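# Stand the lying bottle upright inside the crate

## Task

Pick up the bottle that lies on its side on the tray and set it standing upright inside the crate. It counts only if the bottle stays upright by itself with no gripper holding it in place, the crate and the tray are not tipped or shifted from where they were, and nothing the robot is still touching at the end sags by more than roughly a fingernail's width once left alone.

## Robot and tools

ROBOT. Two six-joint arms (left_arm, right_arm) of the UFACTORY uf850 type, each with a parallel two-finger gripper and a wrist camera. The bases sit in the scene frame at left_arm (+0.045, +0.444, 0) m, quat_wxyz (+1.000, 0, 0, +0.026) and right_arm (+0.023, -0.302, 0) m, quat_wxyz (+1.000, 0, 0, +0.009).

FRAME. One scene frame for both arms: the origin is on the table surface midway between the arms, +z is up, +x points out over the table, and left_arm is on the +y side. The names left and right do not refer to image sides. Reported hand positions can be a little off, more so at long reach.

JOINT ORDER. Every row and every per-joint list uses this order for each arm: shoulder (joint2), elbow (joint3), wrist roll (joint6), forearm roll (joint4), waist (joint1), wrist pitch (joint5). Stated ranges in rad: shoulder -2.304 to 2.304, elbow -4.224 to 0.061, wrist roll -6.283 to 6.283, forearm roll -6.283 to 6.283, waist -6.283 to 6.283, wrist pitch -2.164 to 2.164. True ends may differ by up to 0.010 rad.

ROW FORMAT. A row is one flat list of 14 numbers, each in [-1, 1]: left_arm's six joint values in the order above plus its opening, then right_arm's six plus its opening. Always send all 14, even when one arm stays still. The joint values are offsets, not poses, scaled so that 1.0 = 2.036 rad. The opening is absolute: +1 fully open, -1 closed.

execute_actions(actions). actions is a list of actions; each action is a table of at most 15 rows, one row per control step of 1/30 s, and the last row is held for the remaining steps up to 15. Joint offsets in every row count from the angles at the start of that action, not from the previous row; for the first action these are the last reported angles. An action that would push a joint more than 0.010 rad beyond its range is rejected for both arms; if the first action fails that check, or any action is malformed, nothing in the call runs. An empty list just returns the current state and images. A line joint sent to its limit means a joint was stopped at its end.

move(target, speed, blocking). target is one 14-number row; its joint offsets count from the Joint positions in the most recent result that showed them. Openings are sent at the start. All joints follow synchronized paths, so the hand usually traces a curve and does not avoid obstacles or the other arm. speed is the top rate in rad/s of the joint with the longest travel, 0.01 to 2, default 0.5; paths last 0.5 to 10 s. blocking=false returns after 0.5 s while the motion continues; then use wait or stop before sending anything else. The move: line reports the ending (done, off_target, moving, held, fault), limits=held or limits=none, and each arm's joint farthest from target. Faster moves and targets set deeper past contact press harder.

wait(seconds): 0 to 10; the arms keep their last command and a running move continues. stop(): brakes a running move; fast motion needs room to stop; fingers keep moving. zoom_image(camera, region): camera is cam_left_wrist or cam_right_wrist; region [x0, y0, x1, y1] in pixels of that camera's last full image, origin top-left, at most 504 by 504. read_manual(section): licence text only. finished_scene(scene): ends the current scene by its number once the robot has held the final command; irreversible.

RESULTS. Each arm's state gives end_effector_position (m), end_effector_quat_wxyz and velocities in the scene frame. Joint positions, Joint velocities and Joint targets list the six joints in row order (rad, rad/s), then the finger-pad gap in m (0.084 fully open). grip_measured is the measured opening on the command scale. Joint torques are drive outputs with offsets and noise. joint command not followed means the clearance check altered targets. MOTOR HOT warns from 65 °C; OVER-TEMPERATURE FAULT means brakes set at 80 °C until cool.

GRIPPER. Fingers point along the gripper's +z and close along its y axis. end_effector_position is between the pads when closed, about 2 cm behind the tips; tips advance about 10 mm along +z while closing. To hold, command an opening well below grip_measured; lower squeezes harder, up to roughly 24 N per pad for objects up to about 6 cm wide. Closing fast can press harder.

MOTION LIMITS. Joint targets move at most 3.14 rad/s, taking 0.16 s to reach that rate; per step a target stays within 0.623 rad of the measured angle, and if the hand would jump over 70 mm all targets are scaled back. Large changes span several actions; an unfinished motion may need re-commanding.

CAMERAS. cam_left_wrist 896x504 and cam_right_wrist 896x504, images in that order; OpenCV pinhole plus radial model, K and T_world_to_cam given per camera (left K fx=fy=669.404, right 647.547); poses follow reported joints and may be off by about 0.5 degrees and 2.5 mm.

AVOID. Arms touching or pressing each other; contact torque reaching load limits (N m: waist 52.2, shoulder 52.2, elbow 43.5, forearm roll 23.4, wrist pitch 16.5, wrist roll 16.5; held weight counts), which causes a TORQUE FAULT with a 10 s hold; dropping, slamming or shoving the bottle, crate or tray; anything leaving the table. Occasional outside tugs may act on held or loose objects. The robot holds its last command while you think.

Each tool is called after ">>>" as a command line: name --argument value for each argument, lists and objects as JSON in quotes; but a table of rows of numbers goes row by row, as --pt "numbers of a row", without its own name.

## Session

I'll start by observing the scene.

>>> execute_actions --actions '[]'

Scene clock: 0.00 s.
left_arm: end_effector_position=(+0.2078, +0.6218, +0.1050) grip_measured=+1.00 end_effector_quat_wxyz=(+0.231, +0.919, -0.302, +0.102) end_effector_velocity=(+0.000, +0.001, +0.000) end_effector_angular_velocity=(+0.000, -0.000, +0.000) | right_arm: end_effector_position=(+0.1541, +0.0386, +0.2479) grip_measured=+1.00 end_effector_quat_wxyz=(-0.032, +0.834, +0.006, +0.550) end_effector_velocity=(+0.000, -0.000, +0.000) end_effector_angular_velocity=(+0.000, -0.000, -0.001)
Joint names: [shoulder, elbow, wrist roll, forearm roll, waist, wrist pitch]
Joint positions: left_arm=[-0.371 -0.47   2.21  -0.489  1.048 -0.595  0.084] | right_arm=[-0.301 -0.48   3.005 -1.29   1.831 -1.211  0.084]
Joint velocities: left_arm=[-0.    -0.001 -0.     0.     0.    -0.001 -0.   ] | right_arm=[ 0.     0.     0.     0.    -0.001 -0.     0.   ]
Joint torques (N m, as the arm reports them, + toward a larger angle): no reading
Joint targets: left_arm=[-0.371 -0.470 2.210 -0.489 1.048 -0.595] | right_arm=[-0.301 -0.480 3.005 -1.290 1.831 -1.211]

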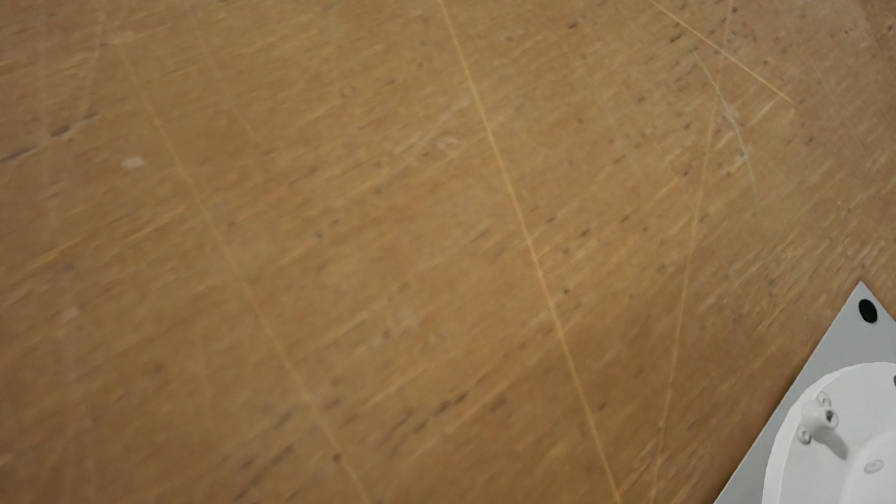

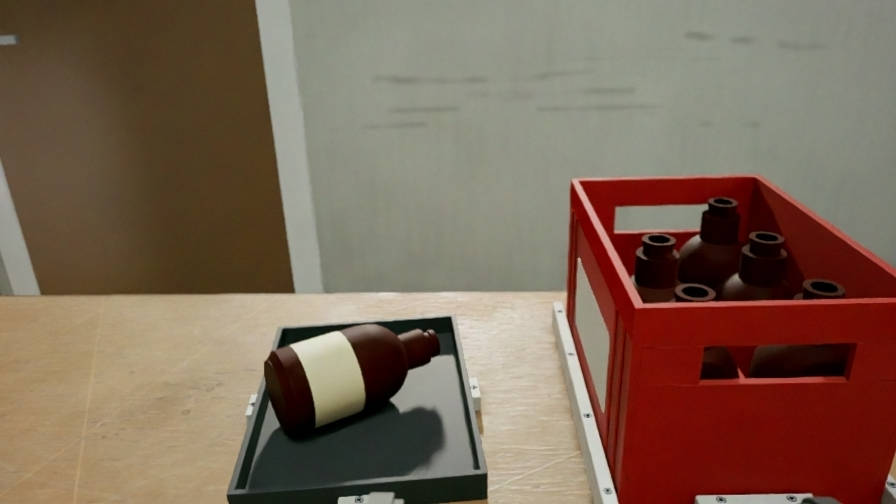

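>>> zoom_image --camera "cam_right_wrist" --region '[210, 290, 510, 504]'

>>> zoom_image --camera "cam_right_wrist" --region '[530, 160, 896, 504]'

Region (210, 290, 510, 504) of cam_right_wrist's 896x504 image, scaled by 1.680, with more detail than that image has; it fills the top 360 rows of this view, and the rest is white.

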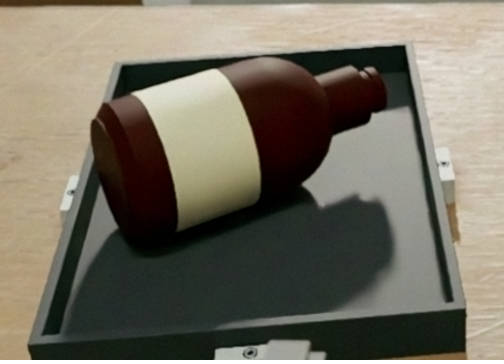

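Region (530, 160, 896, 504) of cam_right_wrist's 896x504 image, scaled by 1.377, with more detail than that image has; it fills the top 474 rows of this view, and the rest is white.

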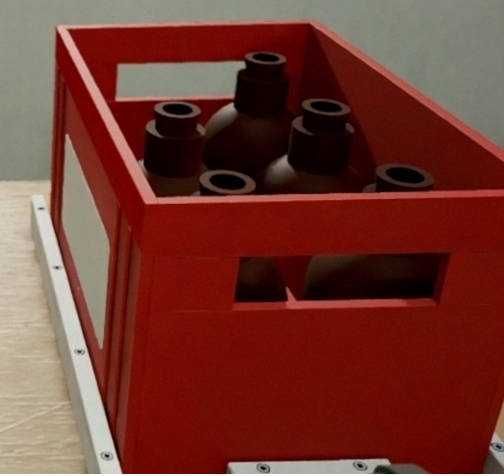

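>>> move --target '[0.0167, -0.30535, -0.79622, 0.24018, -0.75766, -0.07844, 1, -0.16729, -0.68247, -0.13364, 0.6336, -0.72313, -0.0083, 1]' --speed 1.0

Scene clock: 122.17 s.
left_arm: end_effector_position=(+0.5240, +0.2177, +0.2797) grip_measured=+1.00 end_effector_quat_wxyz=(+0.000, +0.870, -0.493, -0.001) end_effector_velocity=(+0.001, -0.003, +0.002) end_effector_angular_velocity=(-0.003, -0.004, -0.002) | right_arm: end_effector_position=(+0.6594, -0.0503, +0.4296) grip_measured=+1.00 end_effector_quat_wxyz=(-0.000, -0.383, +0.924, -0.000) end_effector_velocity=(+0.003, -0.003, +0.002) end_effector_angular_velocity=(+0.004, -0.003, -0.008)
Joint names: [shoulder, elbow, wrist roll, forearm roll, waist, wrist pitch]
Joint positions: left_arm=[-0.337 -1.091  0.59  -0.    -0.493 -0.755  0.084] | right_arm=[-0.642 -1.869  2.733 -0.     0.36  -1.228  0.084]
Joint velocities: left_arm=[ 0.001 -0.004 -0.002 -0.001 -0.005  0.     0.   ] | right_arm=[-0.001 -0.005 -0.     0.003 -0.007  0.     0.   ]
Joint torques (N m, as the arm reports them, + toward a larger angle): left_arm=[ 39.92 -22.62   0.13  -0.37   5.28   0.15] | right_arm=[ 31.27 -34.83  -0.11   0.62  -1.99  -0.81]
Joint targets: left_arm=[-0.337 -1.091 0.589 0.000 -0.494 -0.755] | right_arm=[-0.642 -1.869 2.733 -0.000 0.359 -1.228]
move: done; limits=none; left_arm: farthest joint: the waist, 0.001 radians from its target (1.543 radians at the start); right_arm: farthest joint: the waist, 0.001 radians from its target (1.472 radians at the start)
camera_calibration (this result's frames):
cam_left_wrist: T_world_to_cam=[[-0.85504, -0.51856, 0.00164008, 0.592782], [-0.518421, 0.854728, -0.0260781, 0.158797], [0.0121212, -0.0231481, -0.999659, 0.411276], [0, 0, 0, 1]] pos_world=[0.584191, 0.181185, 0.414304]
cam_right_wrist: T_world_to_cam=[[-0.709802, 0.704401, 0.000443637, 0.538528], [0.704401, 0.709801, 0.00162676, -0.361868], [0.000830998, 0.00146718, -0.999999, 0.562041], [0, 0, 0, 1]] pos_world=[0.636681, -0.12331, 0.56239]

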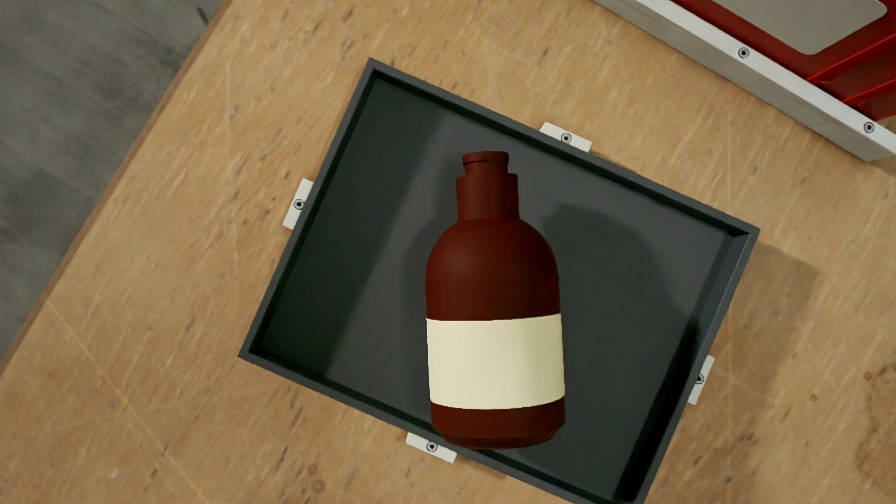

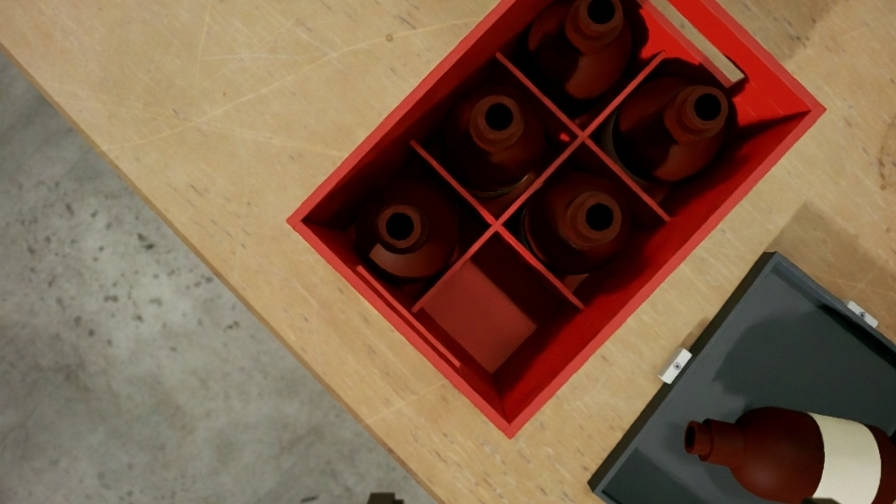

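>>> zoom_image --camera "cam_left_wrist" --region '[380, 140, 620, 460]'

>>> zoom_image --camera "cam_right_wrist" --region '[280, 130, 680, 450]'

Region (380, 140, 620, 460) of cam_left_wrist's 896x504 image, scaled by 1.575, with more detail than that image has; it fills the left 378 columns of this view, and the rest is white.

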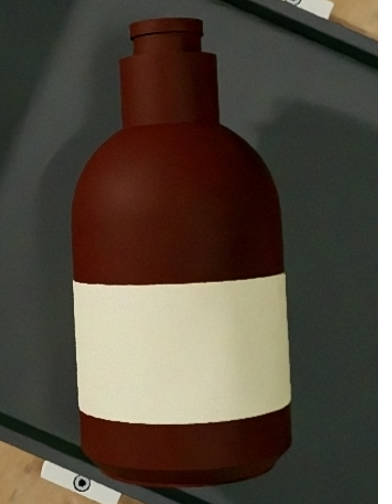

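Region (280, 130, 680, 450) of cam_right_wrist's 896x504 image, scaled by 1.260, with more detail than that image has; it fills the top 403 rows of this view, and the rest is white.

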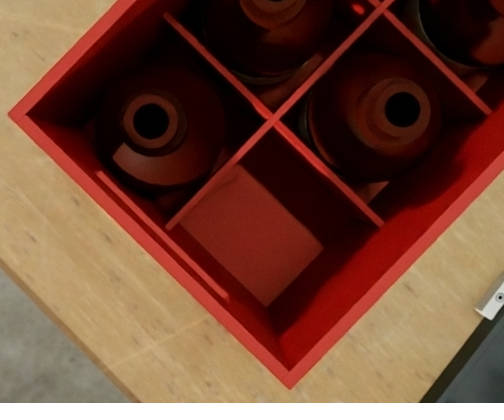

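>>> move --target '[-0.16189, -0.00069, -0.03566, 0, -0.00764, 0.16169, 1, 0, 0, 0, 0, -0.0005, 0, 1]' --speed 0.5

Scene clock: 168.40 s.
left_arm: end_effector_position=(+0.5423, +0.1995, +0.1006) grip_measured=+1.00 end_effector_quat_wxyz=(+0.000, +0.884, -0.468, +0.000) end_effector_velocity=(-0.002, +0.001, -0.003) end_effector_angular_velocity=(+0.002, +0.006, +0.003) | right_arm: end_effector_position=(+0.6596, -0.0509, +0.4296) grip_measured=+1.00 end_effector_quat_wxyz=(-0.000, -0.382, +0.924, -0.000) end_effector_velocity=(+0.000, +0.000, -0.000) end_effector_angular_velocity=(+0.001, -0.000, -0.000)
Joint names: [shoulder, elbow, wrist roll, forearm roll, waist, wrist pitch]
Joint positions: left_arm=[-0.666 -1.093  0.517 -0.    -0.509 -0.426  0.084] | right_arm=[-0.642 -1.869  2.733 -0.     0.359 -1.228  0.084]
Joint velocities: left_arm=[-0.004  0.003 -0.    -0.002  0.001  0.002  0.   ] | right_arm=[-0.    -0.     0.     0.001  0.     0.001 -0.   ]
Joint torques (N m, as the arm reports them, + toward a larger angle): left_arm=[ 49.28 -19.03   0.13  -0.56   4.82   0.09] | right_arm=[ 29.43 -34.65  -0.18   1.15  -5.38  -0.67]
Joint targets: left_arm=[-0.667 -1.092 0.517 -0.000 -0.509 -0.426] | right_arm=[-0.642 -1.869 2.733 -0.000 0.359 -1.228]
move: done; limits=none; left_arm: farthest joint: the shoulder, 0.001 radians from its target (0.330 radians at the start); right_arm: farthest joint: the waist, 0.000 radians from its target (0.000 radians at the start)
camera_calibration (this result's frames):
cam_left_wrist: T_world_to_cam=[[-0.824087, -0.566462, 0.000626994, 0.592189], [-0.56626, 0.823762, -0.0276763, 0.211409], [0.0151611, -0.0231628, -0.999617, 0.229867], [0, 0, 0, 1]] pos_world=[0.604242, 0.166627, 0.235259]
cam_right_wrist: T_world_to_cam=[[-0.709084, 0.705123, 0.000443189, 0.538731], [0.705123, 0.709083, 0.00162851, -0.362102], [0.000834045, 0.00146726, -0.999999, 0.56204], [0, 0, 0, 1]] pos_world=[0.636863, -0.123936, 0.56239]

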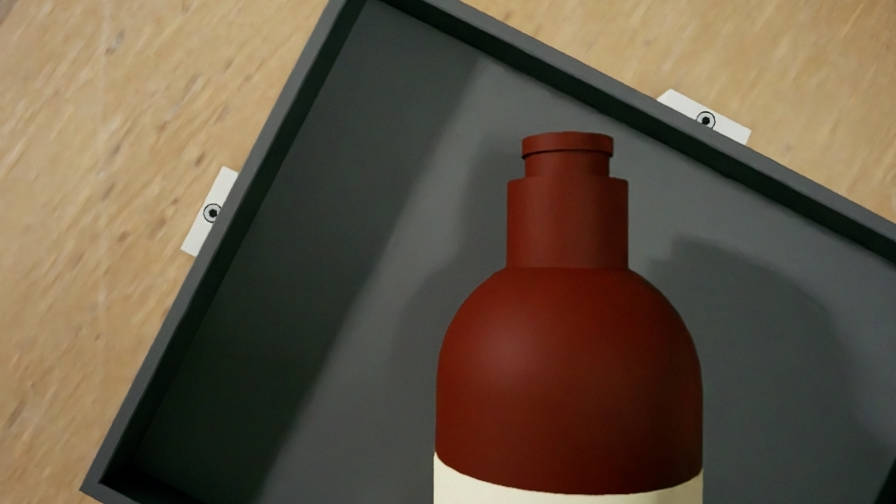

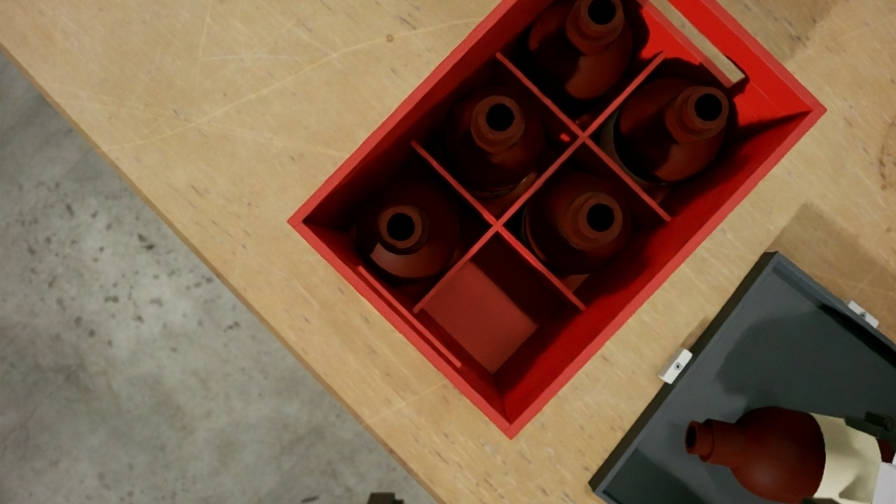

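>>> move --target '[-0.05594, -0.00766, -0.0007, 0, -0.00064, 0.04779, 1, 0, 0, 0, 0, 0, 0, 1]' --speed 0.2

Scene clock: 182.20 s.
left_arm: end_effector_position=(+0.5417, +0.1990, +0.0423) grip_measured=+1.00 end_effector_quat_wxyz=(+0.000, +0.884, -0.468, +0.000) end_effector_velocity=(+0.000, -0.001, -0.001) end_effector_angular_velocity=(+0.000, -0.001, -0.001) | right_arm: end_effector_position=(+0.6596, -0.0509, +0.4296) grip_measured=+1.00 end_effector_quat_wxyz=(-0.000, -0.382, +0.924, -0.000) end_effector_velocity=(+0.000, -0.000, -0.001) end_effector_angular_velocity=(-0.001, +0.001, -0.000)
Joint names: [shoulder, elbow, wrist roll, forearm roll, waist, wrist pitch]
Joint positions: left_arm=[-0.779 -1.108  0.516 -0.    -0.51  -0.329  0.084] | right_arm=[-0.642 -1.869  2.733 -0.     0.359 -1.228  0.084]
Joint velocities: left_arm=[-0.002 -0.002 -0.     0.001 -0.001  0.001  0.   ] | right_arm=[-0.001 -0.001  0.    -0.    -0.     0.     0.   ]
Joint torques (N m, as the arm reports them, + toward a larger angle): left_arm=[ 50.83 -17.27   0.11  -0.73   5.07   0.08] | right_arm=[ 32.22 -34.99  -0.39  -0.29  -4.44  -0.71]
Joint targets: left_arm=[-0.780 -1.108 0.516 -0.000 -0.510 -0.329] | right_arm=[-0.642 -1.869 2.733 -0.000 0.359 -1.228]
move: done; limits=none; left_arm: farthest joint: the shoulder, 0.001 radians from its target (0.113 radians at the start); right_arm: farthest joint: the waist, 0.000 radians from its target (0.000 radians at the start)
camera_calibration (this result's frames):
cam_left_wrist: T_world_to_cam=[[-0.824016, -0.566566, 0.000887158, 0.591457], [-0.566377, 0.823698, -0.0271972, 0.210001], [0.0146782, -0.0229134, -0.99963, 0.171847], [0, 0, 0, 1]] pos_world=[0.603787, 0.16606, 0.17697]
cam_right_wrist: T_world_to_cam=[[-0.709084, 0.705123, 0.000443192, 0.538731], [0.705123, 0.709083, 0.0016286, -0.362102], [0.000834106, 0.00146732, -0.999999, 0.56204], [0, 0, 0, 1]] pos_world=[0.636863, -0.123936, 0.56239]

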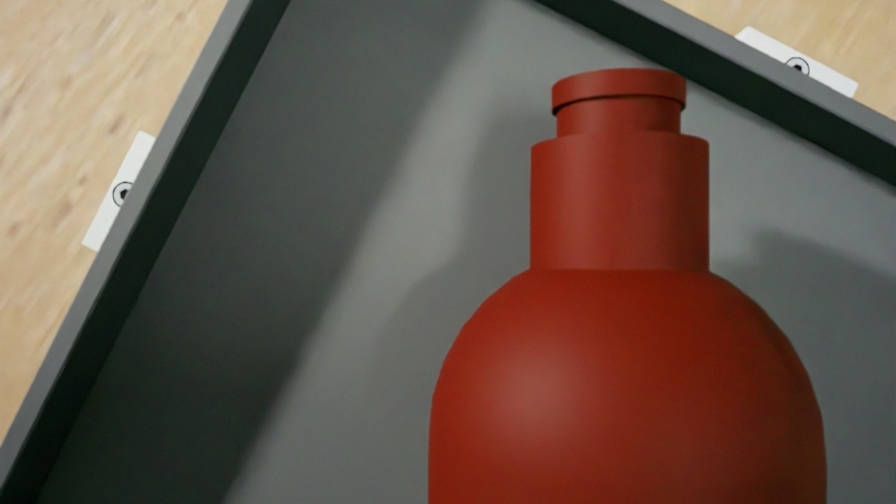

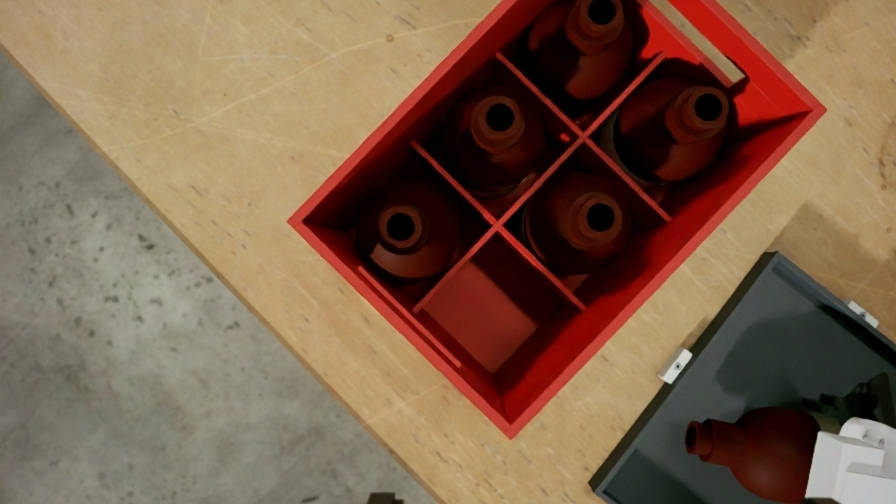

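>>> execute_actions --actions '[[[-0.0005,0,0,0,0,0,0.96,0,0,0,0,0,0,1],[-0.0005,0,0,0,0,0,0.92,0,0,0,0,0,0,1],[-0.0005,0,0,0,0,0,0.88,0,0,0,0,0,0,1],[-0.0005,0,0,0,0,0,0.85,0,0,0,0,0,0,1],[-0.0005,0,0,0,0,0,0.82,0,0,0,0,0,0,1],[-0.0005,0,0,0,0,0,0.79,0,0,0,0,0,0,1],[-0.0005,0,0,0,0,0,0.76,0,0,0,0,0,0,1],[-0.0005,0,0,0,0,0,0.73,0,0,0,0,0,0,1],[-0.0005,0,0,0,0,0,0.69,0,0,0,0,0,0,1],[-0.0005,0,0,0,0,0,0.64,0,0,0,0,0,0,1],[-0.0005,0,0,0,0,0,0.58,0,0,0,0,0,0,1],[-0.0005,0,0,0,0,0,0.5,0,0,0,0,0,0,1],[-0.0005,0,0,0,0,0,0.4,0,0,0,0,0,0,1],[-0.0005,0,0,0,0,0,0.3,0,0,0,0,0,0,1],[-0.0005,0,0,0,0,0,0.2,0,0,0,0,0,0,1]]]'

Scene clock: 187.27 s.
left_arm: end_effector_position=(+0.5414, +0.1991, +0.0418) grip_measured=+0.72 end_effector_quat_wxyz=(+0.000, +0.884, -0.468, -0.000) end_effector_velocity=(+0.001, -0.001, +0.001) end_effector_angular_velocity=(-0.001, -0.002, -0.000) | right_arm: end_effector_position=(+0.6596, -0.0509, +0.4296) grip_measured=+1.00 end_effector_quat_wxyz=(-0.000, -0.382, +0.924, -0.000) end_effector_velocity=(-0.001, +0.000, +0.000) end_effector_angular_velocity=(+0.000, +0.001, +0.001)
Joint names: [shoulder, elbow, wrist roll, forearm roll, waist, wrist pitch]
Joint positions: left_arm=[-0.78  -1.108  0.516 -0.    -0.51  -0.329  0.074] | right_arm=[-0.642 -1.869  2.733 -0.     0.359 -1.228  0.084]
Joint velocities: left_arm=[ 0.    -0.003  0.    -0.     0.    -0.     0.   ] | right_arm=[ 0.001  0.001  0.     0.     0.001 -0.001  0.   ]
Joint torques (N m, as the arm reports them, + toward a larger angle): left_arm=[ 50.58 -17.35   0.08  -0.5    5.24   0.3 ] | right_arm=[ 31.01 -34.22  -0.31   1.5   -5.8   -1.24]
Joint targets: left_arm=[-0.780 -1.108 0.516 -0.000 -0.510 -0.329] | right_arm=[-0.642 -1.869 2.733 -0.000 0.359 -1.228]
camera_calibration (this result's frames):
cam_left_wrist: T_world_to_cam=[[-0.824022, -0.566556, 0.00141176, 0.591263], [-0.566391, 0.823718, -0.0262687, 0.209672], [0.0137198, -0.0224456, -0.999654, 0.171755], [0, 0, 0, 1]] pos_world=[0.603614, 0.166128, 0.176369]
cam_right_wrist: T_world_to_cam=[[-0.709085, 0.705123, 0.00044314, 0.538731], [0.705123, 0.709083, 0.00162863, -0.362102], [0.00083416, 0.0014673, -0.999999, 0.56204], [0, 0, 0, 1]] pos_world=[0.636863, -0.123936, 0.56239]

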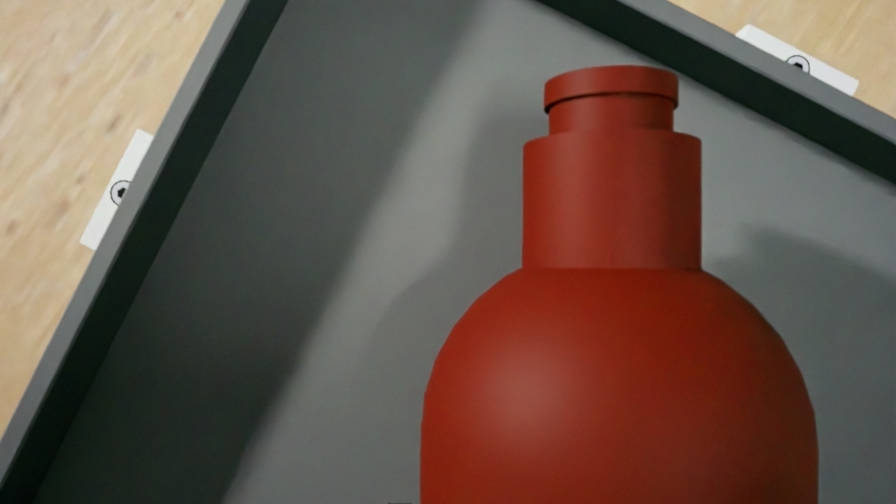

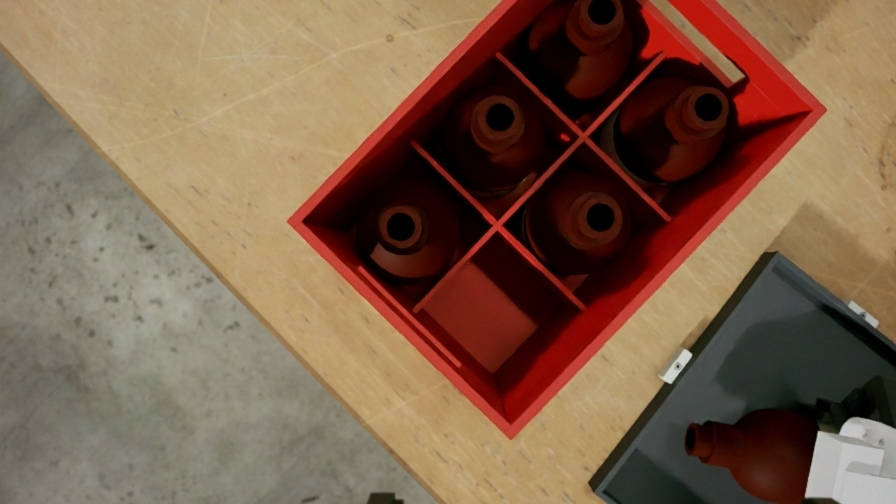

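>>> move --target '[0.25088, 0.14917, -0.13065, 0, -0.01965, 0.2917, 0.0, 0.04499, 0.0668, -0.02004, 0, -0.00869, 0.02186, 0.28]' --speed 0.6

Scene clock: 222.70 s.
left_arm: end_effector_position=(+0.5945, +0.1451, +0.2793) grip_measured=+0.72 end_effector_quat_wxyz=(+0.048, +0.858, -0.336, +0.386) end_effector_velocity=(+0.001, +0.000, +0.002) end_effector_angular_velocity=(-0.003, -0.005, +0.002) | right_arm: end_effector_position=(+0.6358, -0.0728, +0.4296) grip_measured=+0.27 end_effector_quat_wxyz=(-0.000, -0.393, +0.920, -0.000) end_effector_velocity=(-0.000, -0.000, +0.000) end_effector_angular_velocity=(-0.001, -0.000, +0.000)
Joint names: [shoulder, elbow, wrist roll, forearm roll, waist, wrist pitch]
Joint positions: left_arm=[-0.27  -0.805  0.25  -0.    -0.55   0.265  0.074] | right_arm=[-0.55  -1.733  2.693 -0.     0.341 -1.183  0.056]
Joint velocities: left_arm=[ 0.003 -0.    -0.001 -0.001  0.001  0.002 -0.   ] | right_arm=[ 0.    -0.    -0.    -0.001 -0.    -0.001  0.   ]
Joint torques (N m, as the arm reports them, + toward a larger angle): left_arm=[ 37.28 -23.32   0.08  -0.44   4.88   2.25] | right_arm=[ 25.7  -34.63  -0.25   0.97  -1.64  -0.63]
Joint targets: left_arm=[-0.270 -0.805 0.250 -0.000 -0.550 0.265] | right_arm=[-0.550 -1.733 2.693 -0.000 0.341 -1.183]
move: done; limits=none; left_arm: farthest joint: the shoulder, 0.001 radians from its target (0.511 radians at the start); right_arm: farthest joint: the waist, 0.000 radians from its target (0.018 radians at the start)
camera_calibration (this result's frames):
cam_left_wrist: T_world_to_cam=[[-0.612471, -0.771391, -0.172725, 0.55663], [-0.461619, 0.526395, -0.714014, 0.463375], [0.641706, -0.35758, -0.678491, -0.00719139], [0, 0, 0, 1]] pos_world=[0.559437, 0.18289, 0.422121]
cam_right_wrist: T_world_to_cam=[[-0.725205, 0.688533, 0.000455184, 0.54629], [0.688533, 0.725203, 0.00169262, -0.318144], [0.000835321, 0.0015409, -0.999998, 0.562059], [0, 0, 0, 1]] pos_world=[0.614755, -0.146285, 0.562348]

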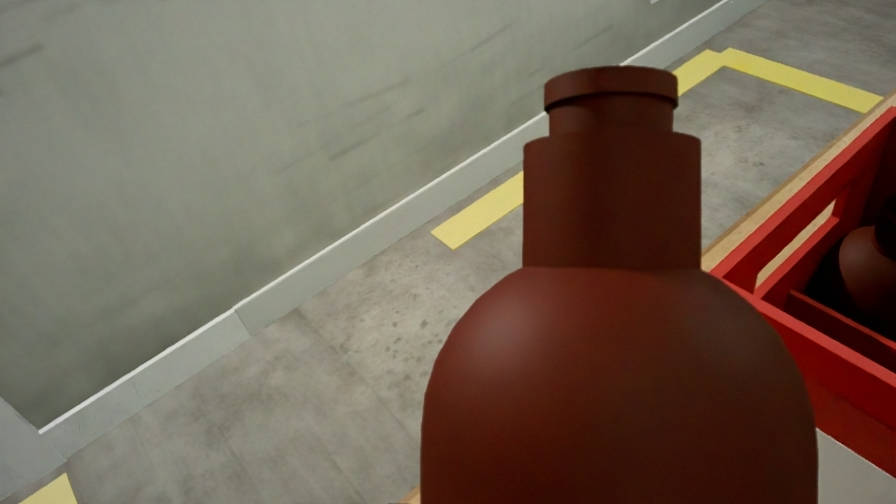

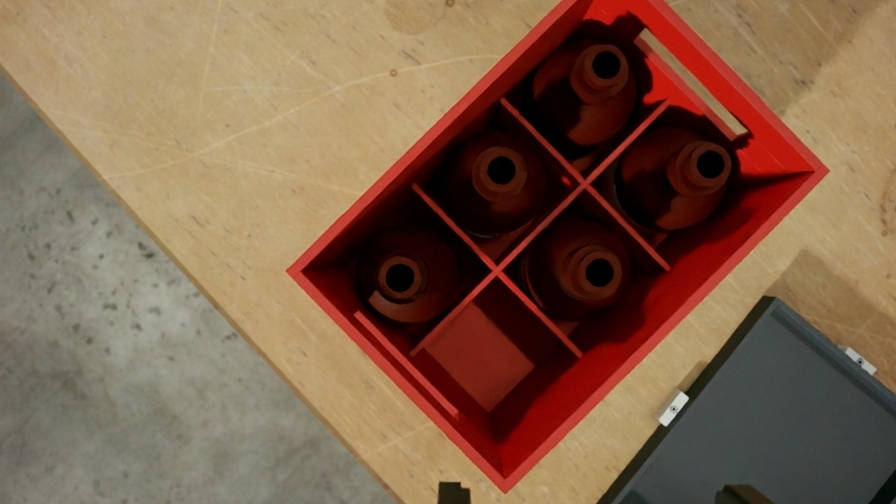

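>>> move --target '[-0.26611, -0.1419, -0.12279, 0, -0.10486, 0.5028, 0.0, 0, 0, 0, 0, 0, 0, 0.28]' --speed 0.9

Scene clock: 226.23 s.
left_arm: end_effector_position=(+0.6435, -0.0719, +0.2651) grip_measured=+0.72 end_effector_quat_wxyz=(+0.246, +0.663, -0.246, +0.663) end_effector_velocity=(-0.001, +0.000, -0.003) end_effector_angular_velocity=(+0.002, +0.004, -0.001) | right_arm: end_effector_position=(+0.6358, -0.0728, +0.4296) grip_measured=+0.27 end_effector_quat_wxyz=(-0.000, -0.393, +0.920, -0.000) end_effector_velocity=(-0.000, -0.000, +0.000) end_effector_angular_velocity=(-0.001, +0.001, -0.000)
Joint names: [shoulder, elbow, wrist roll, forearm roll, waist, wrist pitch]
Joint positions: left_arm=[-0.811 -1.094 -0.    -0.    -0.763  1.288  0.074] | right_arm=[-0.55  -1.733  2.693 -0.     0.341 -1.183  0.056]
Joint velocities: left_arm=[-0.003  0.002 -0.001 -0.    -0.001  0.    -0.   ] | right_arm=[ 0.    -0.     0.    -0.    -0.    -0.002 -0.   ]
Joint torques (N m, as the arm reports them, + toward a larger angle): left_arm=[ 55.84 -19.46   0.13  -0.79   5.68   3.07] | right_arm=[ 27.64 -34.76  -0.71   0.15  -5.36  -0.55]
Joint targets: left_arm=[-0.812 -1.094 -0.000 -0.000 -0.764 1.288] | right_arm=[-0.550 -1.733 2.693 -0.000 0.341 -1.183]
move: done; limits=none; left_arm: farthest joint: the waist, 0.000 radians from its target (0.213 radians at the start); right_arm: farthest joint: the waist, 0.000 radians from its target (0.000 radians at the start)
camera_calibration (this result's frames):
cam_left_wrist: T_world_to_cam=[[-0.653601, -0.75682, 0.0054856, 0.397101], [0.0164926, -0.0214888, -0.999633, 0.318783], [0.75666, -0.653271, 0.026527, -0.40793], [0, 0, 0, 1]] pos_world=[0.562952, 0.040895, 0.327309]
cam_right_wrist: T_world_to_cam=[[-0.725205, 0.688533, 0.000455047, 0.54629], [0.688533, 0.725203, 0.00169279, -0.318145], [0.00083554, 0.00154093, -0.999998, 0.562059], [0, 0, 0, 1]] pos_world=[0.614755, -0.146285, 0.562348]

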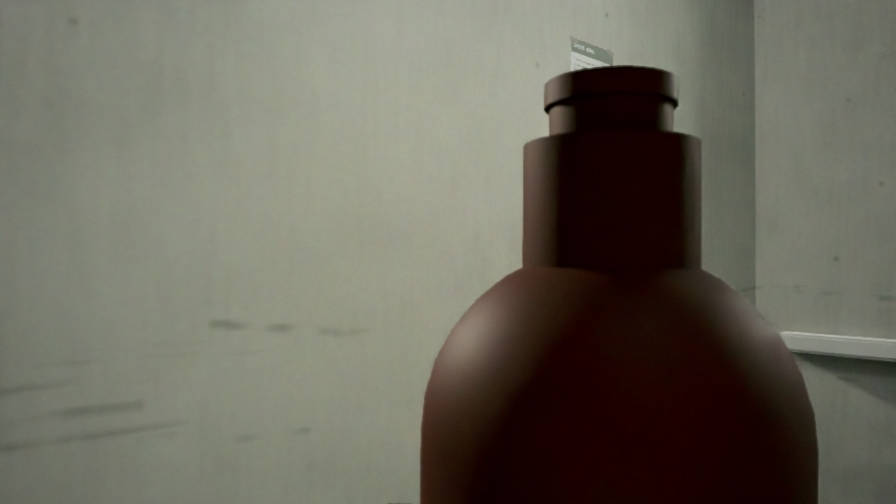

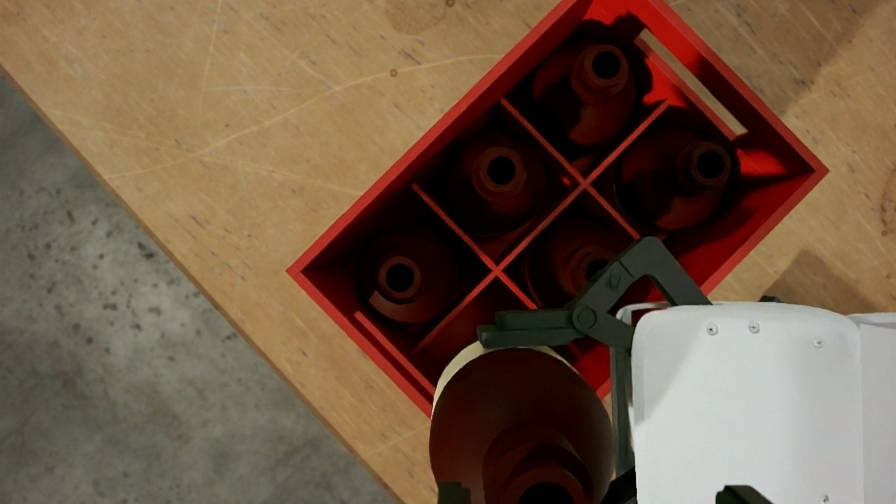

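>>> zoom_image --camera "cam_right_wrist" --region '[410, 300, 790, 504]'

Region (410, 300, 790, 504) of cam_right_wrist's 896x504 image, scaled by 1.326, with more detail than that image has; it fills the top 271 rows of this view, and the rest is white.

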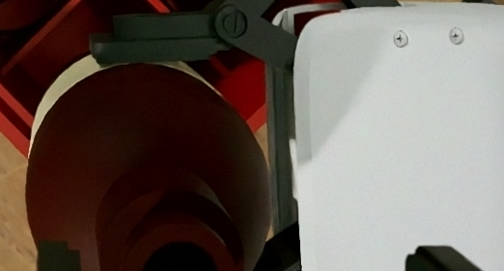

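>>> zoom_image --camera "cam_right_wrist" --region '[430, 404, 630, 504]'

Region (430, 404, 630, 504) of cam_right_wrist's 896x504 image, scaled by 2.520, with more detail than that image has.

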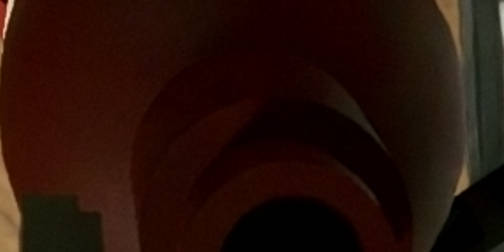

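>>> move --target '[-0.0003, 0, 0, 0, -0.0002, 0, 0.0, -0.01965, 0.05069, -0.0005, 0, -0.00054, 0.07033, 0.28]' --speed 0.25

Scene clock: 253.97 s.
left_arm: end_effector_position=(+0.6432, -0.0721, +0.2646) grip_measured=+0.72 end_effector_quat_wxyz=(+0.246, +0.663, -0.246, +0.662) end_effector_velocity=(-0.000, +0.000, -0.000) end_effector_angular_velocity=(+0.000, +0.000, +0.000) | right_arm: end_effector_position=(+0.6411, -0.0716, +0.3574) grip_measured=+0.27 end_effector_quat_wxyz=(-0.000, -0.393, +0.920, -0.000) end_effector_velocity=(-0.001, +0.000, -0.003) end_effector_angular_velocity=(-0.001, +0.004, +0.000)
Joint names: [shoulder, elbow, wrist roll, forearm roll, waist, wrist pitch]
Joint positions: left_arm=[-0.812 -1.094 -0.    -0.    -0.764  1.288  0.074] | right_arm=[-0.59  -1.63   2.692 -0.     0.34  -1.04   0.056]
Joint velocities: left_arm=[-0.  0.  0. -0. -0.  0. -0.] | right_arm=[-0.003  0.002  0.     0.     0.001  0.001 -0.   ]
Joint torques (N m, as the arm reports them, + toward a larger angle): left_arm=[ 55.65 -19.68   0.1   -0.59   5.11   3.06] | right_arm=[ 26.27 -36.26  -0.16   0.64  -3.16  -0.89]
Joint targets: left_arm=[-0.812 -1.094 -0.000 -0.000 -0.764 1.288] | right_arm=[-0.590 -1.630 2.692 -0.000 0.340 -1.040]
move: done; limits=none; left_arm: farthest joint: the waist, 0.000 radians from its target (0.000 radians at the start); right_arm: farthest joint: the waist, 0.000 radians from its target (0.002 radians at the start)
camera_calibration (this result's frames):
cam_left_wrist: T_world_to_cam=[[-0.653906, -0.756556, 0.0054862, 0.396997], [0.0160219, -0.021097, -0.999649, 0.318636], [0.756406, -0.653588, 0.0259169, -0.407555], [0, 0, 0, 1]] pos_world=[0.562771, 0.0406993, 0.326909]
cam_right_wrist: T_world_to_cam=[[-0.725183, 0.688556, 0.000246771, 0.549396], [0.688555, 0.725181, 0.00219892, -0.322774], [0.00133512, 0.00176453, -0.999998, 0.489552], [0, 0, 0, 1]] pos_world=[0.620007, -0.145084, 0.490125]

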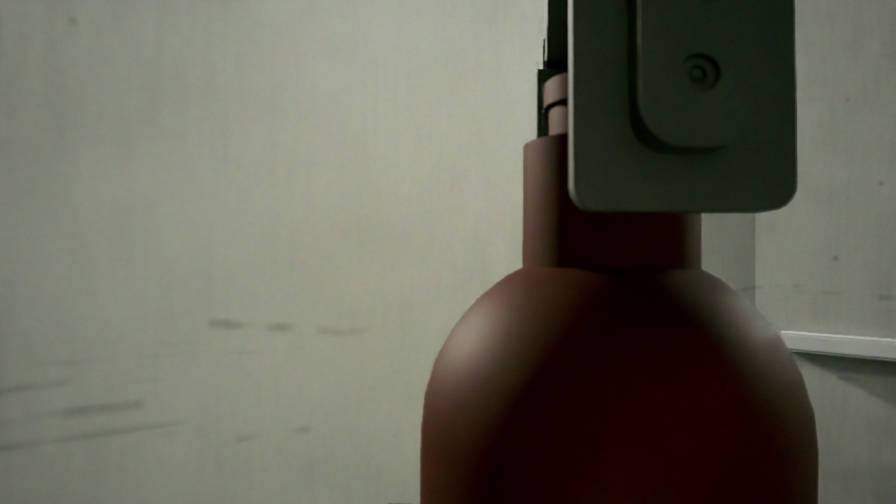

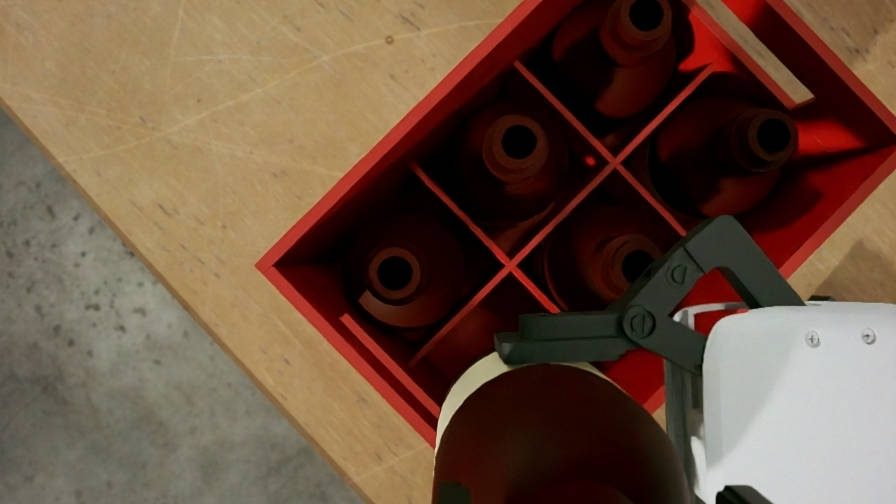

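>>> execute_actions --actions '[[[0,0,0,0,0,0,0,0.0006,0.0004,0,0,0.0001,-0.0002,0.26],[0,0,0,0,0,0,0,0.0016,0.0011,0,0,0.0002,-0.0005,0.22],[0,0,0,0,0,0,0,0.0027,0.0018,0,0,0.0003,-0.0008,0.16],[0,0,0,0,0,0,0,0.0036,0.0025,0,0,0.0004,-0.0011,0.09],[0,0,0,0,0,0,0,0.00414,0.00283,0,0,0.0004,-0.0013,0.02],[0,0,0,0,0,0,0,0.00414,0.00283,0,0,0.0004,-0.0013,-0.04],[0,0,0,0,0,0,0,0.00414,0.00283,0,0,0.0004,-0.0013,-0.09],[0,0,0,0,0,0,0,0.00414,0.00283,0,0,0.0004,-0.0013,-0.14],[0,0,0,0,0,0,0,0.00414,0.00283,0,0,0.0004,-0.0013,-0.18],[0,0,0,0,0,0,0,0.00414,0.00283,0,0,0.0004,-0.0013,-0.22],[0,0,0,0,0,0,0,0.00414,0.00283,0,0,0.0004,-0.0013,-0.26],[0,0,0,0,0,0,0,0.00414,0.00283,0,0,0.0004,-0.0013,-0.31],[0,0,0,0,0,0,0,0.00414,0.00283,0,0,0.0004,-0.0013,-0.4],[0,0,0,0,0,0,0,0.00414,0.00283,0,0,0.0004,-0.0013,-0.55],[0,0,0,0,0,0,0,0.00414,0.00283,0,0,0.0004,-0.0013,-0.7]]]'

Scene clock: 270.23 s.
left_arm: end_effector_position=(+0.6431, -0.0719, +0.2642) grip_measured=+0.72 end_effector_quat_wxyz=(+0.246, +0.663, -0.246, +0.662) end_effector_velocity=(+0.000, -0.000, +0.001) end_effector_angular_velocity=(-0.001, -0.002, -0.001) | right_arm: end_effector_position=(+0.6389, -0.0721, +0.3606) grip_measured=-0.24 end_effector_quat_wxyz=(+0.000, -0.393, +0.919, -0.000) end_effector_velocity=(-0.001, +0.002, +0.000) end_effector_angular_velocity=(+0.001, +0.001, +0.001)
Joint names: [shoulder, elbow, wrist roll, forearm roll, waist, wrist pitch]
Joint positions: left_arm=[-0.812 -1.093 -0.    -0.    -0.764  1.288  0.074] | right_arm=[-0.581 -1.625  2.692 -0.001  0.341 -1.042  0.034]
Joint velocities: left_arm=[ 0.    -0.001  0.     0.001  0.     0.     0.   ] | right_arm=[ 0.     0.    -0.     0.002  0.002 -0.001 -0.   ]
Joint torques (N m, as the arm reports them, + toward a larger angle): left_arm=[ 58.43 -22.57   0.13  -0.65   5.53   3.36] | right_arm=[ 27.43 -32.52  -0.32   2.99   4.29  -1.14]
Joint targets: left_arm=[-0.812 -1.094 -0.000 -0.000 -0.764 1.288] | right_arm=[-0.582 -1.624 2.692 -0.000 0.341 -1.043]
camera_calibration (this result's frames):
cam_left_wrist: T_world_to_cam=[[-0.653849, -0.756605, 0.0055323, 0.396984], [0.0153638, -0.0205868, -0.99967, 0.318689], [0.756469, -0.653548, 0.025085, -0.407168], [0, 0, 0, 1]] pos_world=[0.562681, 0.0408169, 0.326602]
cam_right_wrist: T_world_to_cam=[[-0.725618, 0.688098, -0.000391779, 0.548624], [0.688094, 0.725615, 0.00290384, -0.320784], [0.00228241, 0.00183749, -0.999996, 0.492131], [0, 0, 0, 1]] pos_world=[0.617697, -0.145646, 0.493276]

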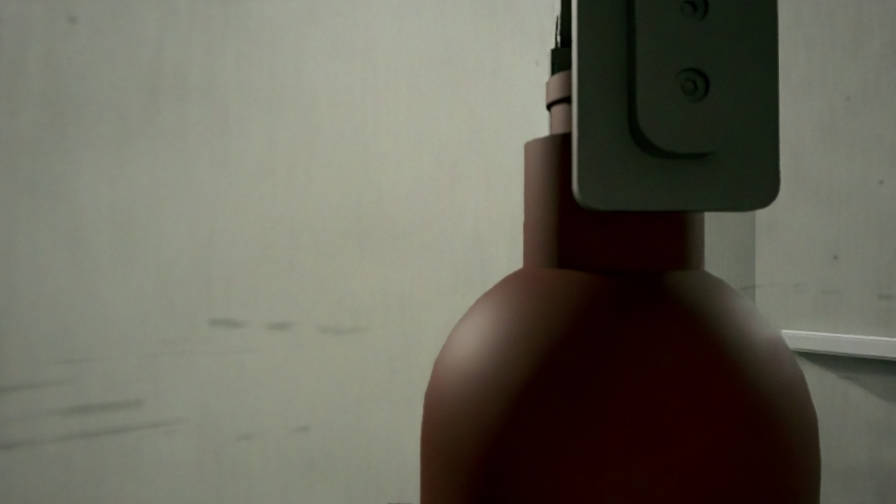

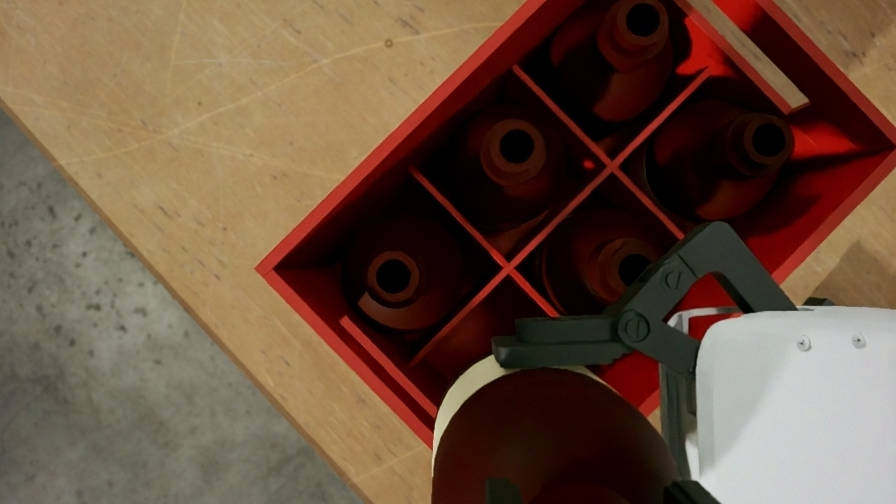

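>>> execute_actions --actions '[[[0,0,0,0,0,0,0.4,0,0,0,0,0,0,-0.7],[0,0,0,0,0,0,0.6,0,0,0,0,0,0,-0.7],[0,0,0,0,0,0,0.68,0,0,0,0,0,0,-0.7],[0,0,0,0,0,0,0.73,0,0,0,0,0,0,-0.7],[0,0,0,0,0,0,0.77,0,0,0,0,0,0,-0.7],[0,0,0,0,0,0,0.81,0,0,0,0,0,0,-0.7],[0,0,0,0,0,0,0.85,0,0,0,0,0,0,-0.7],[0,0,0,0,0,0,0.9,0,0,0,0,0,0,-0.7],[0,0,0,0,0,0,0.95,0,0,0,0,0,0,-0.7],[0,0,0,0,0,0,1,0,0,0,0,0,0,-0.7]]]'

Scene clock: 277.73 s.
left_arm: end_effector_position=(+0.6432, -0.0721, +0.2648) grip_measured=+1.00 end_effector_quat_wxyz=(+0.246, +0.663, -0.246, +0.663) end_effector_velocity=(-0.001, +0.001, -0.005) end_effector_angular_velocity=(+0.007, +0.008, +0.000) | right_arm: end_effector_position=(+0.6387, -0.0720, +0.3603) grip_measured=-0.24 end_effector_quat_wxyz=(-0.000, -0.393, +0.919, -0.000) end_effector_velocity=(+0.002, -0.000, +0.002) end_effector_angular_velocity=(+0.002, -0.006, -0.001)
Joint names: [shoulder, elbow, wrist roll, forearm roll, waist, wrist pitch]
Joint positions: left_arm=[-0.812 -1.094 -0.    -0.    -0.764  1.289  0.084] | right_arm=[-0.582 -1.624  2.692 -0.001  0.341 -1.043  0.034]
Joint velocities: left_arm=[-0.002  0.004  0.    -0.     0.    -0.005  0.   ] | right_arm=[ 0.002 -0.002  0.    -0.    -0.001  0.002 -0.   ]
Joint torques (N m, as the arm reports them, + toward a larger angle): left_arm=[ 53.63 -18.24   0.1   -0.79   4.88   2.29] | right_arm=[ 25.68 -35.53  -0.79   1.02  -2.75  -0.79]
Joint targets: left_arm=[-0.812 -1.093 -0.000 -0.000 -0.764 1.288] | right_arm=[-0.581 -1.625 2.692 -0.001 0.341 -1.042]
camera_calibration (this result's frames):
cam_left_wrist: T_world_to_cam=[[-0.653894, -0.756567, 0.00549696, 0.396995], [0.0164768, -0.0215038, -0.999633, 0.3185], [0.756407, -0.653563, 0.026527, -0.407727], [0, 0, 0, 1]] pos_world=[0.562752, 0.0407267, 0.327016]
cam_right_wrist: T_world_to_cam=[[-0.725677, 0.688035, 0.000106882, 0.548274], [0.688034, 0.725675, 0.00223169, -0.320393], [0.00145792, 0.00169303, -0.999998, 0.492361], [0, 0, 0, 1]] pos_world=[0.617593, -0.145564, 0.493017]

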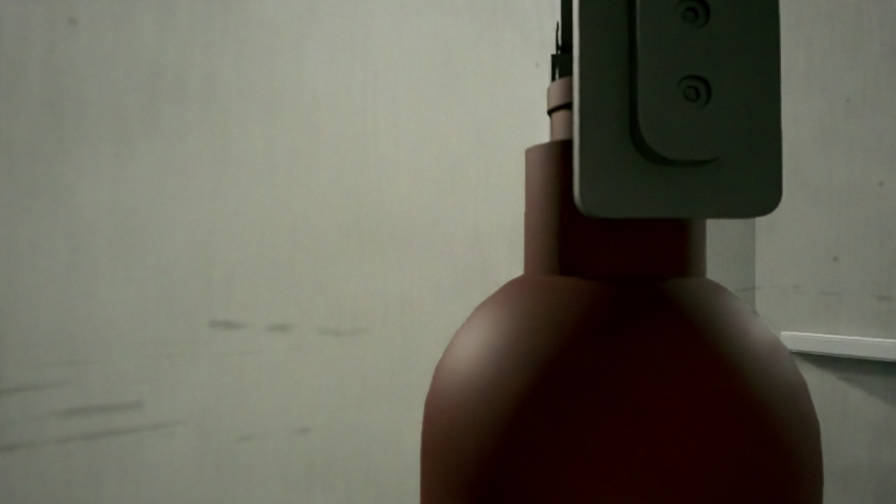

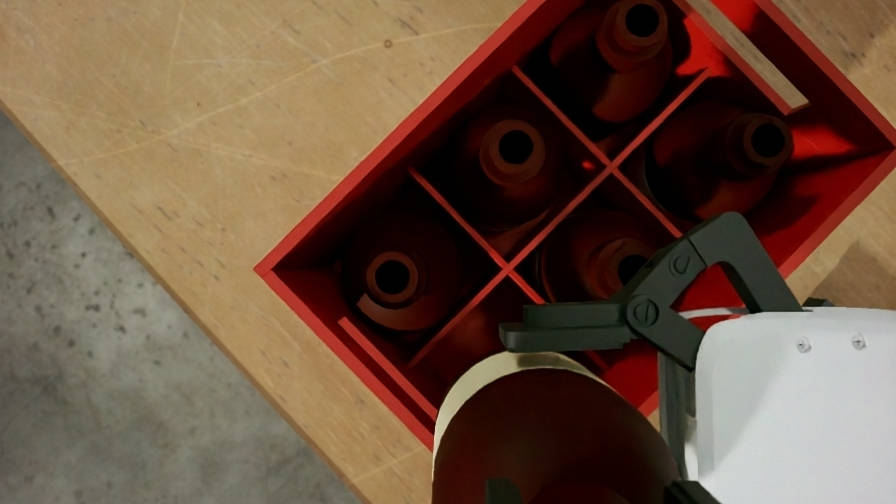

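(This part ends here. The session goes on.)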